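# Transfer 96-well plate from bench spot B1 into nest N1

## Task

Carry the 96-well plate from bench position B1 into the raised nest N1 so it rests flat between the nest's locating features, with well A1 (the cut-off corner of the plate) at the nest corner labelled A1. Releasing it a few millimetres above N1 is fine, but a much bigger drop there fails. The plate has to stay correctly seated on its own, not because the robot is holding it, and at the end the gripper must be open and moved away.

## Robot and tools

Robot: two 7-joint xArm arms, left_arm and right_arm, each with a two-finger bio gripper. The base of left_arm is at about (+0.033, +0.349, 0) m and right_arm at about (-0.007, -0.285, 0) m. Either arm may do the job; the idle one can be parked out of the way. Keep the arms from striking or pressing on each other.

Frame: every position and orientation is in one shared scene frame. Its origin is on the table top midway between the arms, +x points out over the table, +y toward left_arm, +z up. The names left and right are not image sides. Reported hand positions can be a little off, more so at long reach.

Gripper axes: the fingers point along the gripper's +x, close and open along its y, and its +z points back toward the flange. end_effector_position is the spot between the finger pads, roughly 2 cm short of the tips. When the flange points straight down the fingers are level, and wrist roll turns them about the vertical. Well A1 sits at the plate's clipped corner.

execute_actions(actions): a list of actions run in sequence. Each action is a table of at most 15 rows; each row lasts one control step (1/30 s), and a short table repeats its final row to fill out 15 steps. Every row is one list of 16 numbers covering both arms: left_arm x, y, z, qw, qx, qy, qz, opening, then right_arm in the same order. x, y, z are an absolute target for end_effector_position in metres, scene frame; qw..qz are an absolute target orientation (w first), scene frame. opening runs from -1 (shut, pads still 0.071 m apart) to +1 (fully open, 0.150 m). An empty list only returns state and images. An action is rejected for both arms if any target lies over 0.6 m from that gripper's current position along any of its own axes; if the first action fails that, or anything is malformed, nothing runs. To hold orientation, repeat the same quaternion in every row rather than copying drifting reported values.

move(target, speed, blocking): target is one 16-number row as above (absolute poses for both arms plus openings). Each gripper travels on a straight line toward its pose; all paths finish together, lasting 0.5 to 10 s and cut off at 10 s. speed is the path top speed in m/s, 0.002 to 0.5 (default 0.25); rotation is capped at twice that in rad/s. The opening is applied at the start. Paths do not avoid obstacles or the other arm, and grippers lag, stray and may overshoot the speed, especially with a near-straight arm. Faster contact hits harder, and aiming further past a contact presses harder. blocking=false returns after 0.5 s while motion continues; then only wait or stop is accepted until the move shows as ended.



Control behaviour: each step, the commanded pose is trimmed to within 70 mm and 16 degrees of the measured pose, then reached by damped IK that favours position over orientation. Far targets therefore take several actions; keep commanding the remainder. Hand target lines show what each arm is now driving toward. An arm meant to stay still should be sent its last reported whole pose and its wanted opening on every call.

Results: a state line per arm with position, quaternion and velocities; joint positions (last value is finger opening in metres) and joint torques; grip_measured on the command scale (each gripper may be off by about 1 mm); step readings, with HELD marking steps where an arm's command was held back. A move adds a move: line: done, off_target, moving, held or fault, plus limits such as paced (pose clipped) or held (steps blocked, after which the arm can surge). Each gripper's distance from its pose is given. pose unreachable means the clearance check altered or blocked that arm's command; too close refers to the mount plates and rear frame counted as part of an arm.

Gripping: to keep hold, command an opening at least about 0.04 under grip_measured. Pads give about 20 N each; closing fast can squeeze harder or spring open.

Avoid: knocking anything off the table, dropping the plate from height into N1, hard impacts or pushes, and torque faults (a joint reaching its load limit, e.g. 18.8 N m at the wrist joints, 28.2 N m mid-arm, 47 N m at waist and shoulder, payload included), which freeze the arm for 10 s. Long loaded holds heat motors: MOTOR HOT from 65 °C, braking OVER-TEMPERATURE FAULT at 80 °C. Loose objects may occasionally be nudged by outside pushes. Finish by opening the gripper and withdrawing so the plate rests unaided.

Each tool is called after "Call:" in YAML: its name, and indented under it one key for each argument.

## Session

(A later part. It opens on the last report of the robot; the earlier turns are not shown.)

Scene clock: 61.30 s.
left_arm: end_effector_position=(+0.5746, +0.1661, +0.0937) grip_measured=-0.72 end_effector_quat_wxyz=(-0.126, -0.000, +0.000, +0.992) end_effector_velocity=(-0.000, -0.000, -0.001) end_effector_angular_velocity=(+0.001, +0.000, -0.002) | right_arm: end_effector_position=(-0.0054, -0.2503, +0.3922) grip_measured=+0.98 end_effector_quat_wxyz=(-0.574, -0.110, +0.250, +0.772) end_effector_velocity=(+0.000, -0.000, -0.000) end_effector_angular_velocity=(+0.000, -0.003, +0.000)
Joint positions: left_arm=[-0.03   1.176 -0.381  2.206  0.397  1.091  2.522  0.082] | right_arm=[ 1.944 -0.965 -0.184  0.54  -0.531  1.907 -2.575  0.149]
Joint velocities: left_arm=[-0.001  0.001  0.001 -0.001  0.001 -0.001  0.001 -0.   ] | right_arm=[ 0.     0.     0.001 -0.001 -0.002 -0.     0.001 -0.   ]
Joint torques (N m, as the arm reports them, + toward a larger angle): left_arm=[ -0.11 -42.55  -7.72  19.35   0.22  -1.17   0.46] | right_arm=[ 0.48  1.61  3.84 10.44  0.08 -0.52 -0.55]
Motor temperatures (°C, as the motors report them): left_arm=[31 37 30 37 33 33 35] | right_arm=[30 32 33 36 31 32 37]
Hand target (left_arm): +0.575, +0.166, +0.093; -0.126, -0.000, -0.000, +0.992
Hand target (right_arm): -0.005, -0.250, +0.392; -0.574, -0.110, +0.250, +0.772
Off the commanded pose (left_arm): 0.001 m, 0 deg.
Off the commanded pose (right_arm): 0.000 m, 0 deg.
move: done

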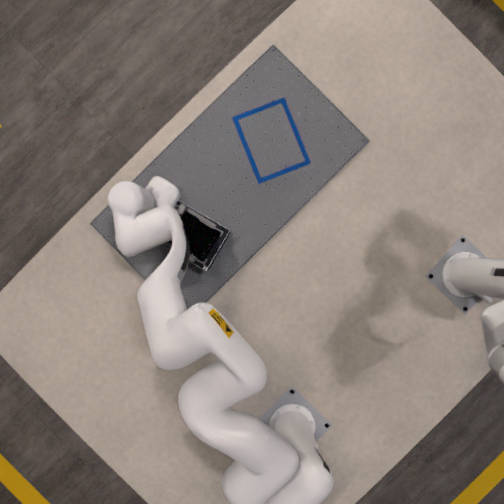

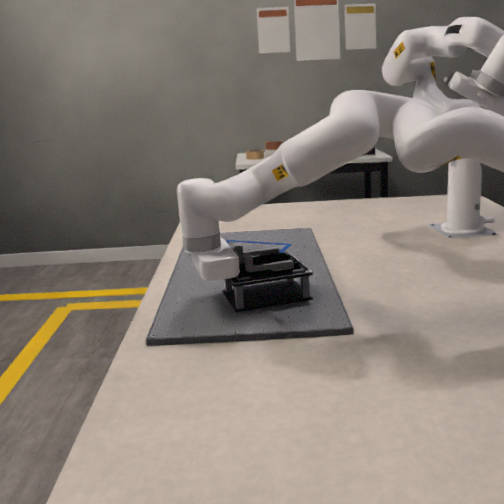

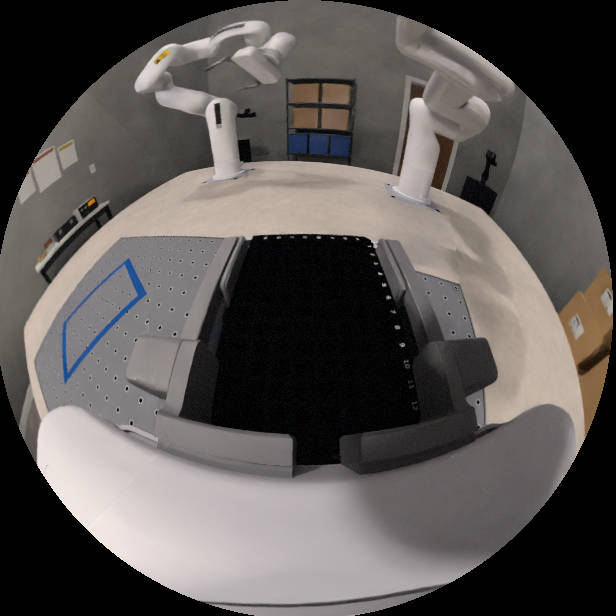

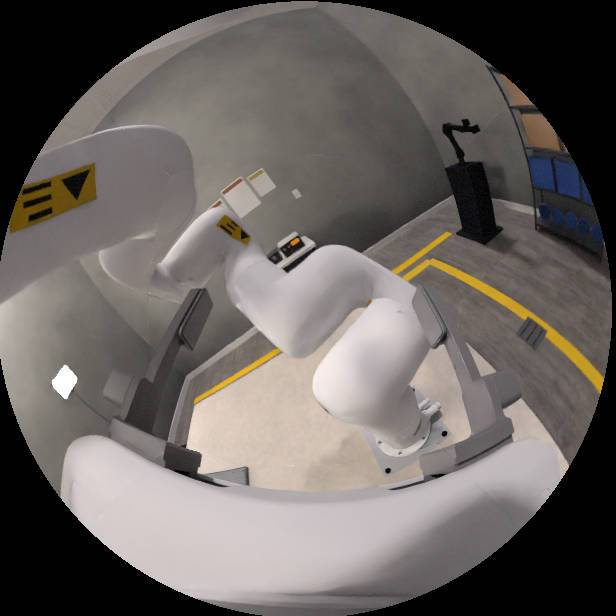

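Call:
execute_actions:
  actions:
    - [[0.5746,0.1661,0.0938,0.1262,0,0,-0.9920,-0.76,-0.0054,-0.2503,0.3922,-0.574,-0.110,0.250,0.772,1],[0.5746,0.1661,0.0938,0.1262,0,0,-0.9920,-0.74,-0.0054,-0.2503,0.3922,-0.574,-0.110,0.250,0.772,1],[0.5746,0.1661,0.0938,0.1262,0,0,-0.9920,-0.73,-0.0054,-0.2503,0.3922,-0.574,-0.110,0.250,0.772,1],[0.5746,0.1661,0.0938,0.1262,0,0,-0.9920,-0.72,-0.0054,-0.2503,0.3922,-0.574,-0.110,0.250,0.772,1],[0.5746,0.1661,0.0938,0.1262,0,0,-0.9920,-0.71,-0.0054,-0.2503,0.3922,-0.574,-0.110,0.250,0.772,1],[0.5746,0.1661,0.0938,0.1262,0,0,-0.9920,-0.70,-0.0054,-0.2503,0.3922,-0.574,-0.110,0.250,0.772,1],[0.5746,0.1661,0.0938,0.1262,0,0,-0.9920,-0.68,-0.0054,-0.2503,0.3922,-0.574,-0.110,0.250,0.772,1],[0.5746,0.1661,0.0938,0.1262,0,0,-0.9920,-0.65,-0.0054,-0.2503,0.3922,-0.574,-0.110,0.250,0.772,1],[0.5746,0.1661,0.0938,0.1262,0,0,-0.9920,-0.60,-0.0054,-0.2503,0.3922,-0.574,-0.110,0.250,0.772,1],[0.5746,0.1661,0.0938,0.1262,0,0,-0.9920,-0.50,-0.0054,-0.2503,0.3922,-0.574,-0.110,0.250,0.772,1],[0.5746,0.1661,0.0938,0.1262,0,0,-0.9920,-0.40,-0.0054,-0.2503,0.3922,-0.574,-0.110,0.250,0.772,1],[0.5746,0.1661,0.0938,0.1262,0,0,-0.9920,-0.30,-0.0054,-0.2503,0.3922,-0.574,-0.110,0.250,0.772,1],[0.5746,0.1661,0.0938,0.1262,0,0,-0.9920,-0.20,-0.0054,-0.2503,0.3922,-0.574,-0.110,0.250,0.772,1],[0.5746,0.1661,0.0938,0.1262,0,0,-0.9920,-0.10,-0.0054,-0.2503,0.3922,-0.574,-0.110,0.250,0.772,1],[0.5746,0.1661,0.0938,0.1262,0,0,-0.9920,0.0,-0.0054,-0.2503,0.3922,-0.574,-0.110,0.250,0.772,1]]

Call:
move:
  target: [0.5746, 0.1661, 0.135, 0.1262, 0, 0, -0.9920, 1.0, -0.0054, -0.2503, 0.3922, -0.574, -0.110, 0.250, 0.772, 1]
  speed: 0.1

Scene clock: 63.23 s.
left_arm: end_effector_position=(+0.5741, +0.1666, +0.0923) grip_measured=-0.21 end_effector_quat_wxyz=(-0.126, +0.001, -0.001, +0.992) end_effector_velocity=(-0.001, -0.006, +0.003) end_effector_angular_velocity=(-0.009, -0.002, -0.004) | right_arm: end_effector_position=(-0.0054, -0.2503, +0.3922) grip_measured=+0.98 end_effector_quat_wxyz=(-0.574, -0.110, +0.250, +0.772) end_effector_velocity=(+0.000, -0.000, -0.000) end_effector_angular_velocity=(-0.000, -0.002, -0.002)
Joint positions: left_arm=[-0.03   1.178 -0.379  2.206  0.397  1.092  2.522  0.102] | right_arm=[ 1.944 -0.965 -0.184  0.54  -0.531  1.907 -2.575  0.149]
Joint velocities: left_arm=[-0.005 -0.003 -0.007  0.002 -0.003  0.001 -0.002  0.113] | right_arm=[-0.001 -0.001 -0.    -0.001 -0.001  0.001  0.    -0.   ]
Joint torques (N m, as the arm reports them, + toward a larger angle): left_arm=[  0.18 -45.59  -8.47  20.61  -0.01  -1.2    0.55] | right_arm=[ 0.39  1.49  3.85 10.44  0.15 -0.46 -0.51]
Motor temperatures (°C, as the motors report them): left_arm=[31 37 30 37 33 33 35] | right_arm=[30 32 33 36 31 32 37]
Hand target (left_arm): +0.575, +0.166, +0.094; -0.126, -0.000, +0.000, +0.992
Hand target (right_arm): -0.005, -0.250, +0.392; -0.574, -0.110, +0.250, +0.772
Off the commanded pose (left_arm): 0.002 m, 0 deg.
Off the commanded pose (right_arm): 0.000 m, 0 deg.
Step readings (end_effector_position):
0: left_arm (+0.5745, +0.1663, +0.0933) | right_arm (-0.0054, -0.2503, +0.3922)
1: left_arm (+0.5745, +0.1663, +0.0933) | right_arm (-0.0054, -0.2503, +0.3922)
2: left_arm (+0.5745, +0.1663, +0.0933) | right_arm (-0.0054, -0.2503, +0.3922)
4: left_arm (+0.5745, +0.1663, +0.0934) | right_arm (-0.0054, -0.2503, +0.3922)
8: left_arm (+0.5745, +0.1665, +0.0933) | right_arm (-0.0054, -0.2503, +0.3922)
15: end_effector_position above

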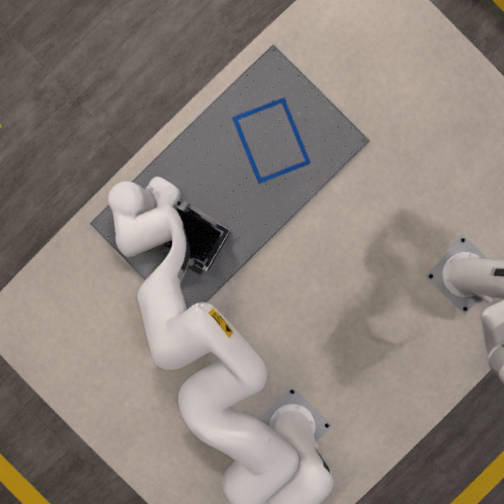

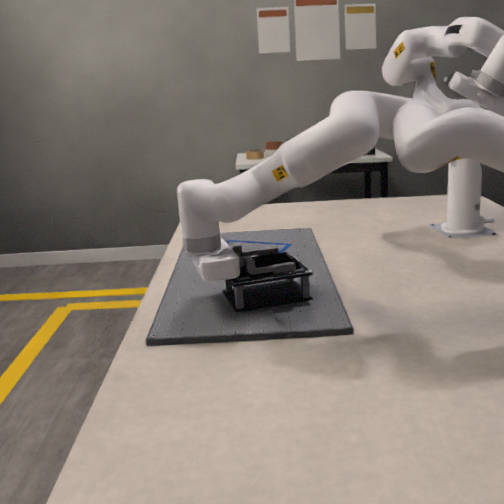

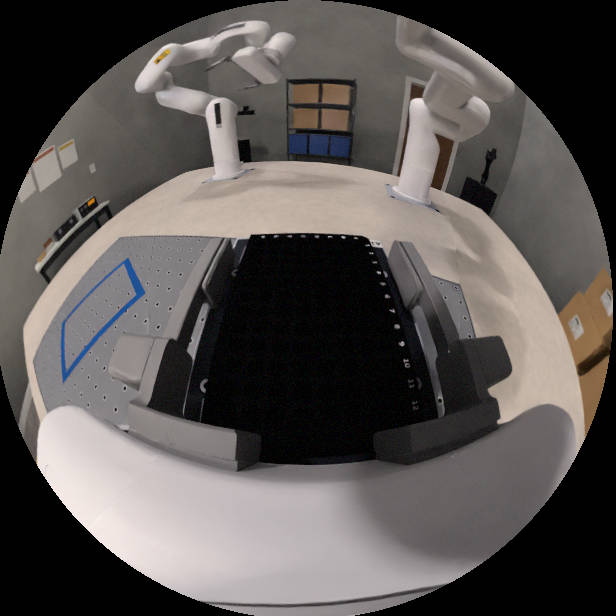

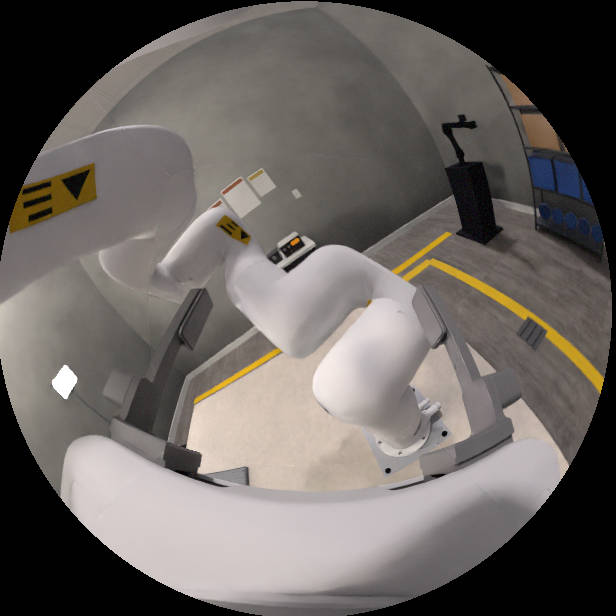

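Scene clock: 64.10 s.
left_arm: end_effector_position=(+0.5743, +0.1661, +0.1343) grip_measured=+1.00 end_effector_quat_wxyz=(-0.126, +0.001, -0.000, +0.992) end_effector_velocity=(-0.000, -0.001, +0.004) end_effector_angular_velocity=(-0.002, -0.000, -0.001) | right_arm: end_effector_position=(-0.0054, -0.2503, +0.3922) grip_measured=+0.98 end_effector_quat_wxyz=(-0.574, -0.110, +0.250, +0.772) end_effector_velocity=(+0.000, +0.000, +0.000) end_effector_angular_velocity=(+0.004, +0.005, +0.001)
Joint positions: left_arm=[-0.024  1.109 -0.393  2.2    0.384  1.153  2.526  0.15 ] | right_arm=[ 1.944 -0.965 -0.184  0.54  -0.531  1.907 -2.575  0.149]
Joint velocities: left_arm=[ 0.    -0.006 -0.002 -0.001 -0.002  0.004  0.001  0.   ] | right_arm=[-0.001 -0.002 -0.001  0.001  0.001 -0.003 -0.002  0.   ]
Joint torques (N m, as the arm reports them, + toward a larger angle): left_arm=[ -0.43 -44.5   -8.52  20.31  -0.11  -1.03   0.58] | right_arm=[ 0.41  1.54  3.88 10.47  0.05 -0.4  -0.58]
Motor temperatures (°C, as the motors report them): left_arm=[31 37 30 37 33 33 35] | right_arm=[30 32 33 36 31 32 37]
Hand target (left_arm): +0.574, +0.166, +0.135; -0.126, +0.000, +0.000, +0.992
Hand target (right_arm): -0.005, -0.250, +0.392; -0.574, -0.110, +0.250, +0.772
Off the commanded pose (left_arm): 0.001 m, 0 deg.
Off the commanded pose (right_arm): 0.000 m, 0 deg.
move: done

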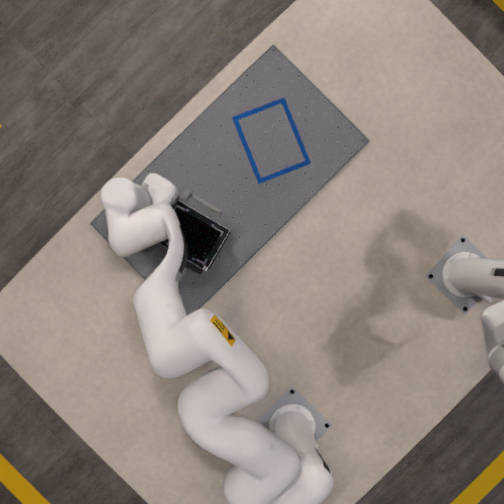

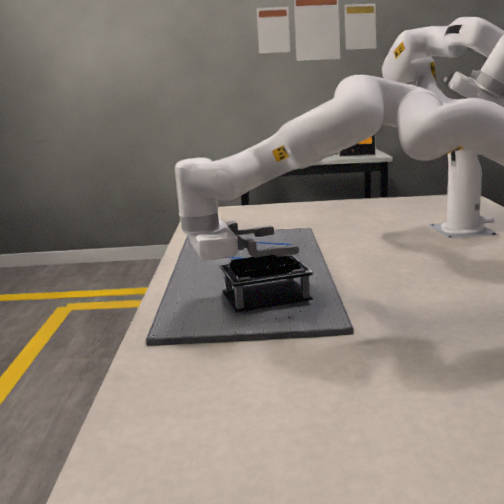

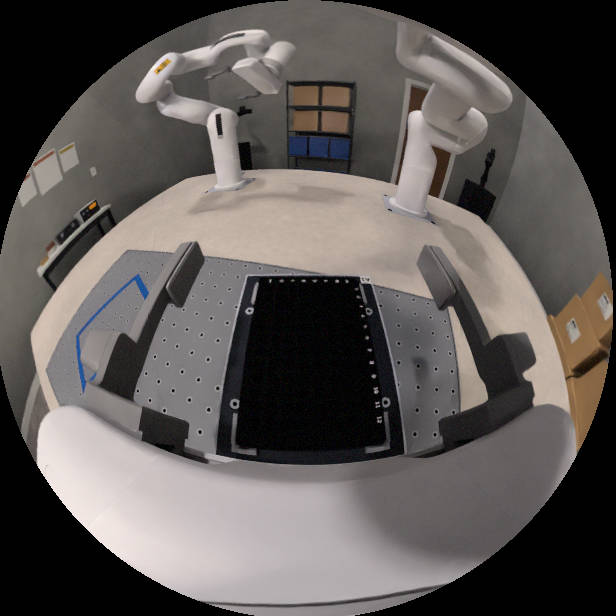

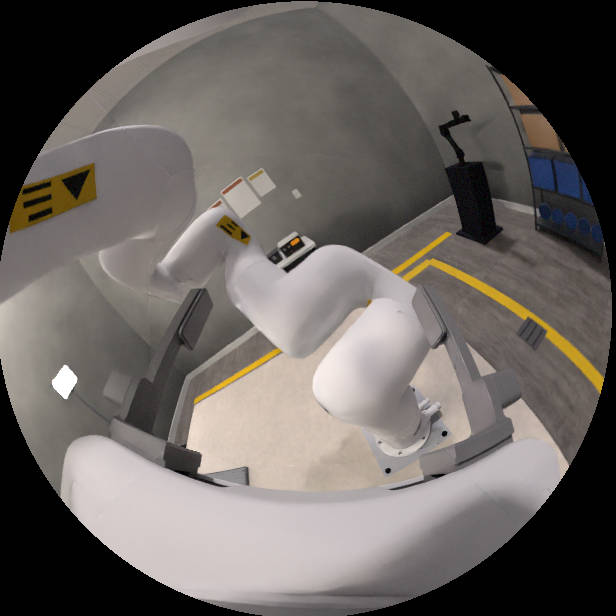

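Call:
zoom_image:
  camera: "cam_left_wrist"
  region: [205, 265, 420, 475]

Call:
zoom_image:
  camera: "cam_left_wrist"
  region: [210, 390, 290, 470]

Call:
zoom_image:
  camera: "cam_left_wrist"
  region: [335, 390, 415, 470]

Call:
zoom_image:
  camera: "cam_low"
  region: [215, 240, 320, 300]

Region (205, 265, 420, 475) of cam_left_wrist's 616x616 image, scaled by 2.344, with more detail than that image has; it fills the top 492 rows of this view, and the rest is white.

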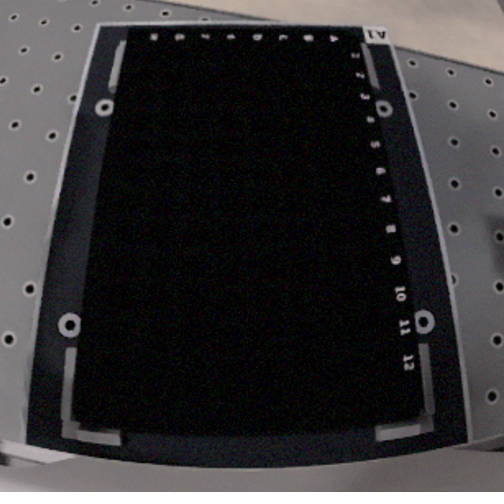

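Region (210, 390, 290, 470) of cam_left_wrist's 616x616 image, scaled by 6.300, with more detail than that image has.

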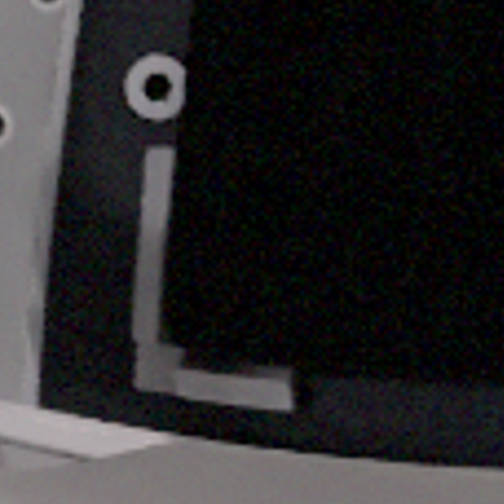

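Region (335, 390, 415, 470) of cam_left_wrist's 616x616 image, scaled by 6.300, with more detail than that image has.

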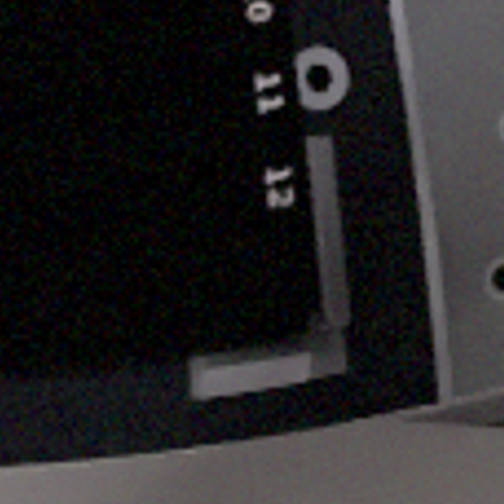

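Region (215, 240, 320, 300) of cam_low's 504x504 image, scaled by 4.800, with more detail than that image has; it fills the top 288 rows of this view, and the rest is white.

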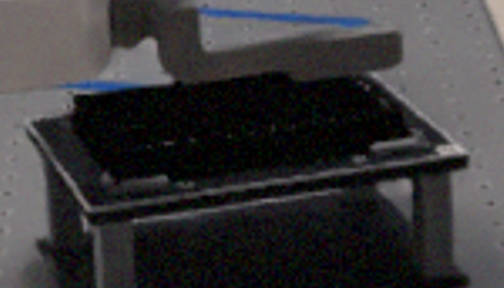

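Call:
move:
  target: [0.42, 0.40, 0.24, 0.1262, 0, 0, -0.9920, 1.0, -0.0054, -0.2503, 0.3922, -0.574, -0.110, 0.250, 0.772, 1]
  speed: 0.3

Call:
zoom_image:
  camera: "cam_high"
  region: [140, 185, 240, 285]

Call:
zoom_image:
  camera: "cam_low"
  region: [215, 240, 320, 300]

Scene clock: 66.70 s.
left_arm: end_effector_position=(+0.4194, +0.3998, +0.2392) grip_measured=+1.00 end_effector_quat_wxyz=(-0.127, -0.000, -0.001, +0.992) end_effector_velocity=(-0.001, +0.003, +0.002) end_effector_angular_velocity=(+0.000, -0.003, +0.003) | right_arm: end_effector_position=(-0.0054, -0.2503, +0.3922) grip_measured=+0.98 end_effector_quat_wxyz=(-0.574, -0.110, +0.250, +0.772) end_effector_velocity=(-0.000, -0.000, -0.000) end_effector_angular_velocity=(-0.001, +0.000, +0.001)
Joint positions: left_arm=[ 0.553  0.343 -0.436  1.244  0.18   0.938  2.928  0.15 ] | right_arm=[ 1.944 -0.965 -0.184  0.54  -0.531  1.907 -2.575  0.149]
Joint velocities: left_arm=[ 0.007 -0.007  0.001 -0.003 -0.004  0.     0.006  0.   ] | right_arm=[ 0.    -0.     0.    -0.002  0.    -0.001 -0.     0.   ]
Joint torques (N m, as the arm reports them, + toward a larger angle): left_arm=[ -0.54 -28.55  -5.38  20.38   0.1   -0.99   0.56] | right_arm=[ 0.49  1.62  3.9  10.39  0.12 -0.46 -0.49]
Motor temperatures (°C, as the motors report them): left_arm=[31 37 30 37 33 33 35] | right_arm=[30 32 33 36 31 32 37]
Hand target (left_arm): +0.419, +0.400, +0.240; -0.127, -0.000, -0.001, +0.992
Hand target (right_arm): -0.005, -0.250, +0.392; -0.574, -0.110, +0.250, +0.772
Off the commanded pose (left_arm): 0.001 m, 0 deg.
Off the commanded pose (right_arm): 0.000 m, 0 deg.
move: done

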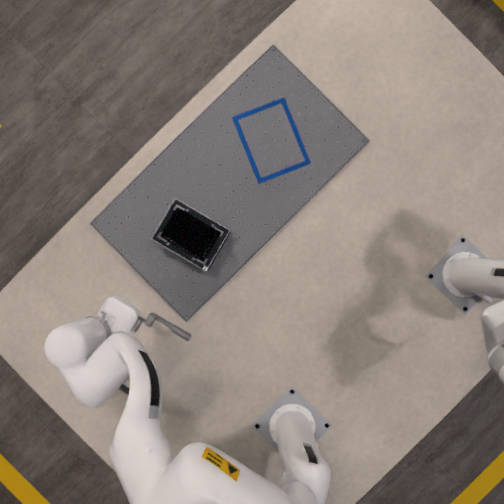

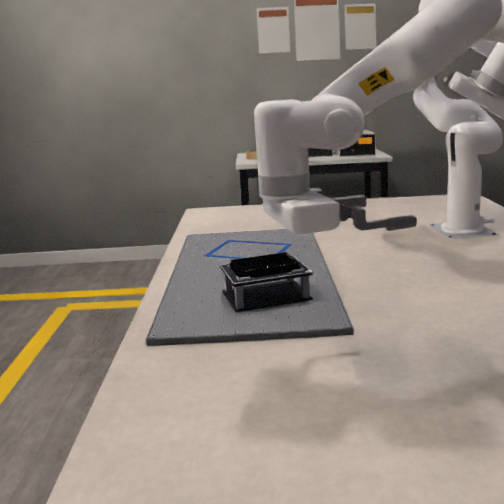

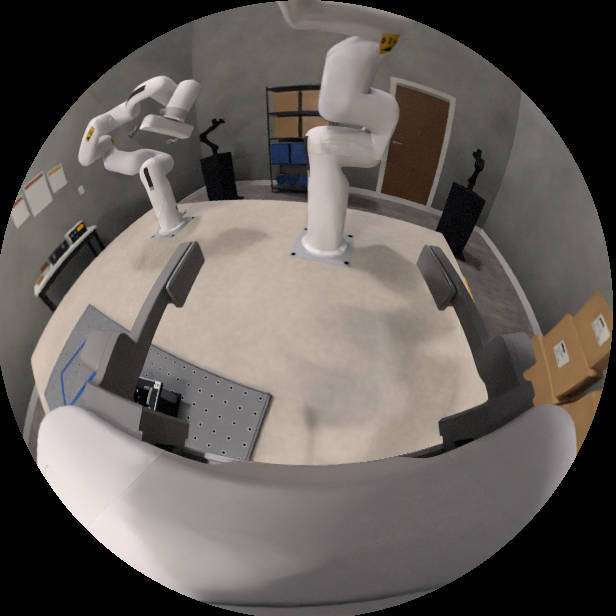

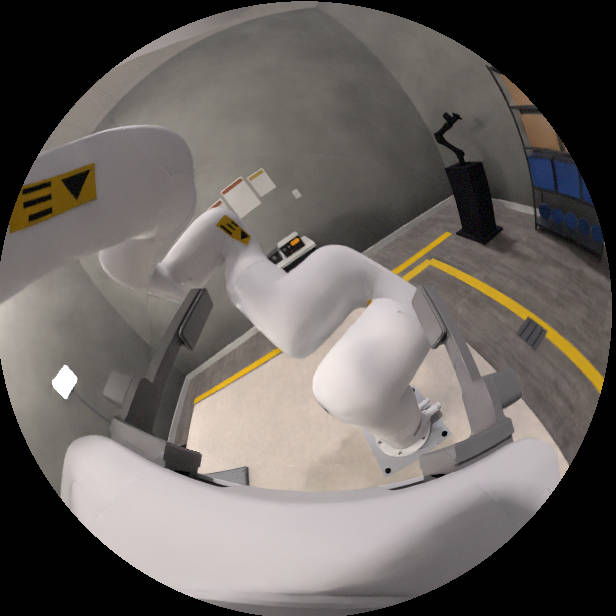

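Region (140, 185, 240, 285) of cam_high's 504x504 image, scaled by 5.040, with more detail than that image has.

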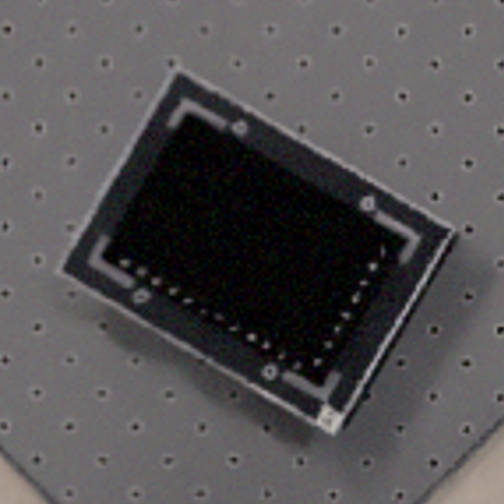

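Region (215, 240, 320, 300) of cam_low's 504x504 image, scaled by 4.800, with more detail than that image has; it fills the top 288 rows of this view, and the rest is white.

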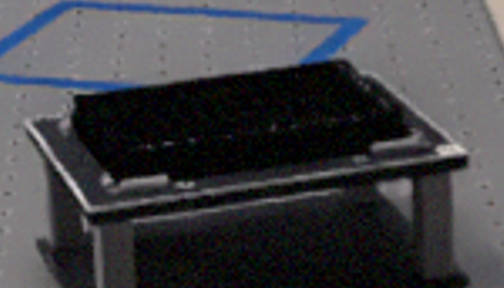

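The plate sits flat inside all four locators, with A1 at the marked corner, and the arm is clear.

Call:
finished_scene:
  scene: 1

The scene is finished: the task was done.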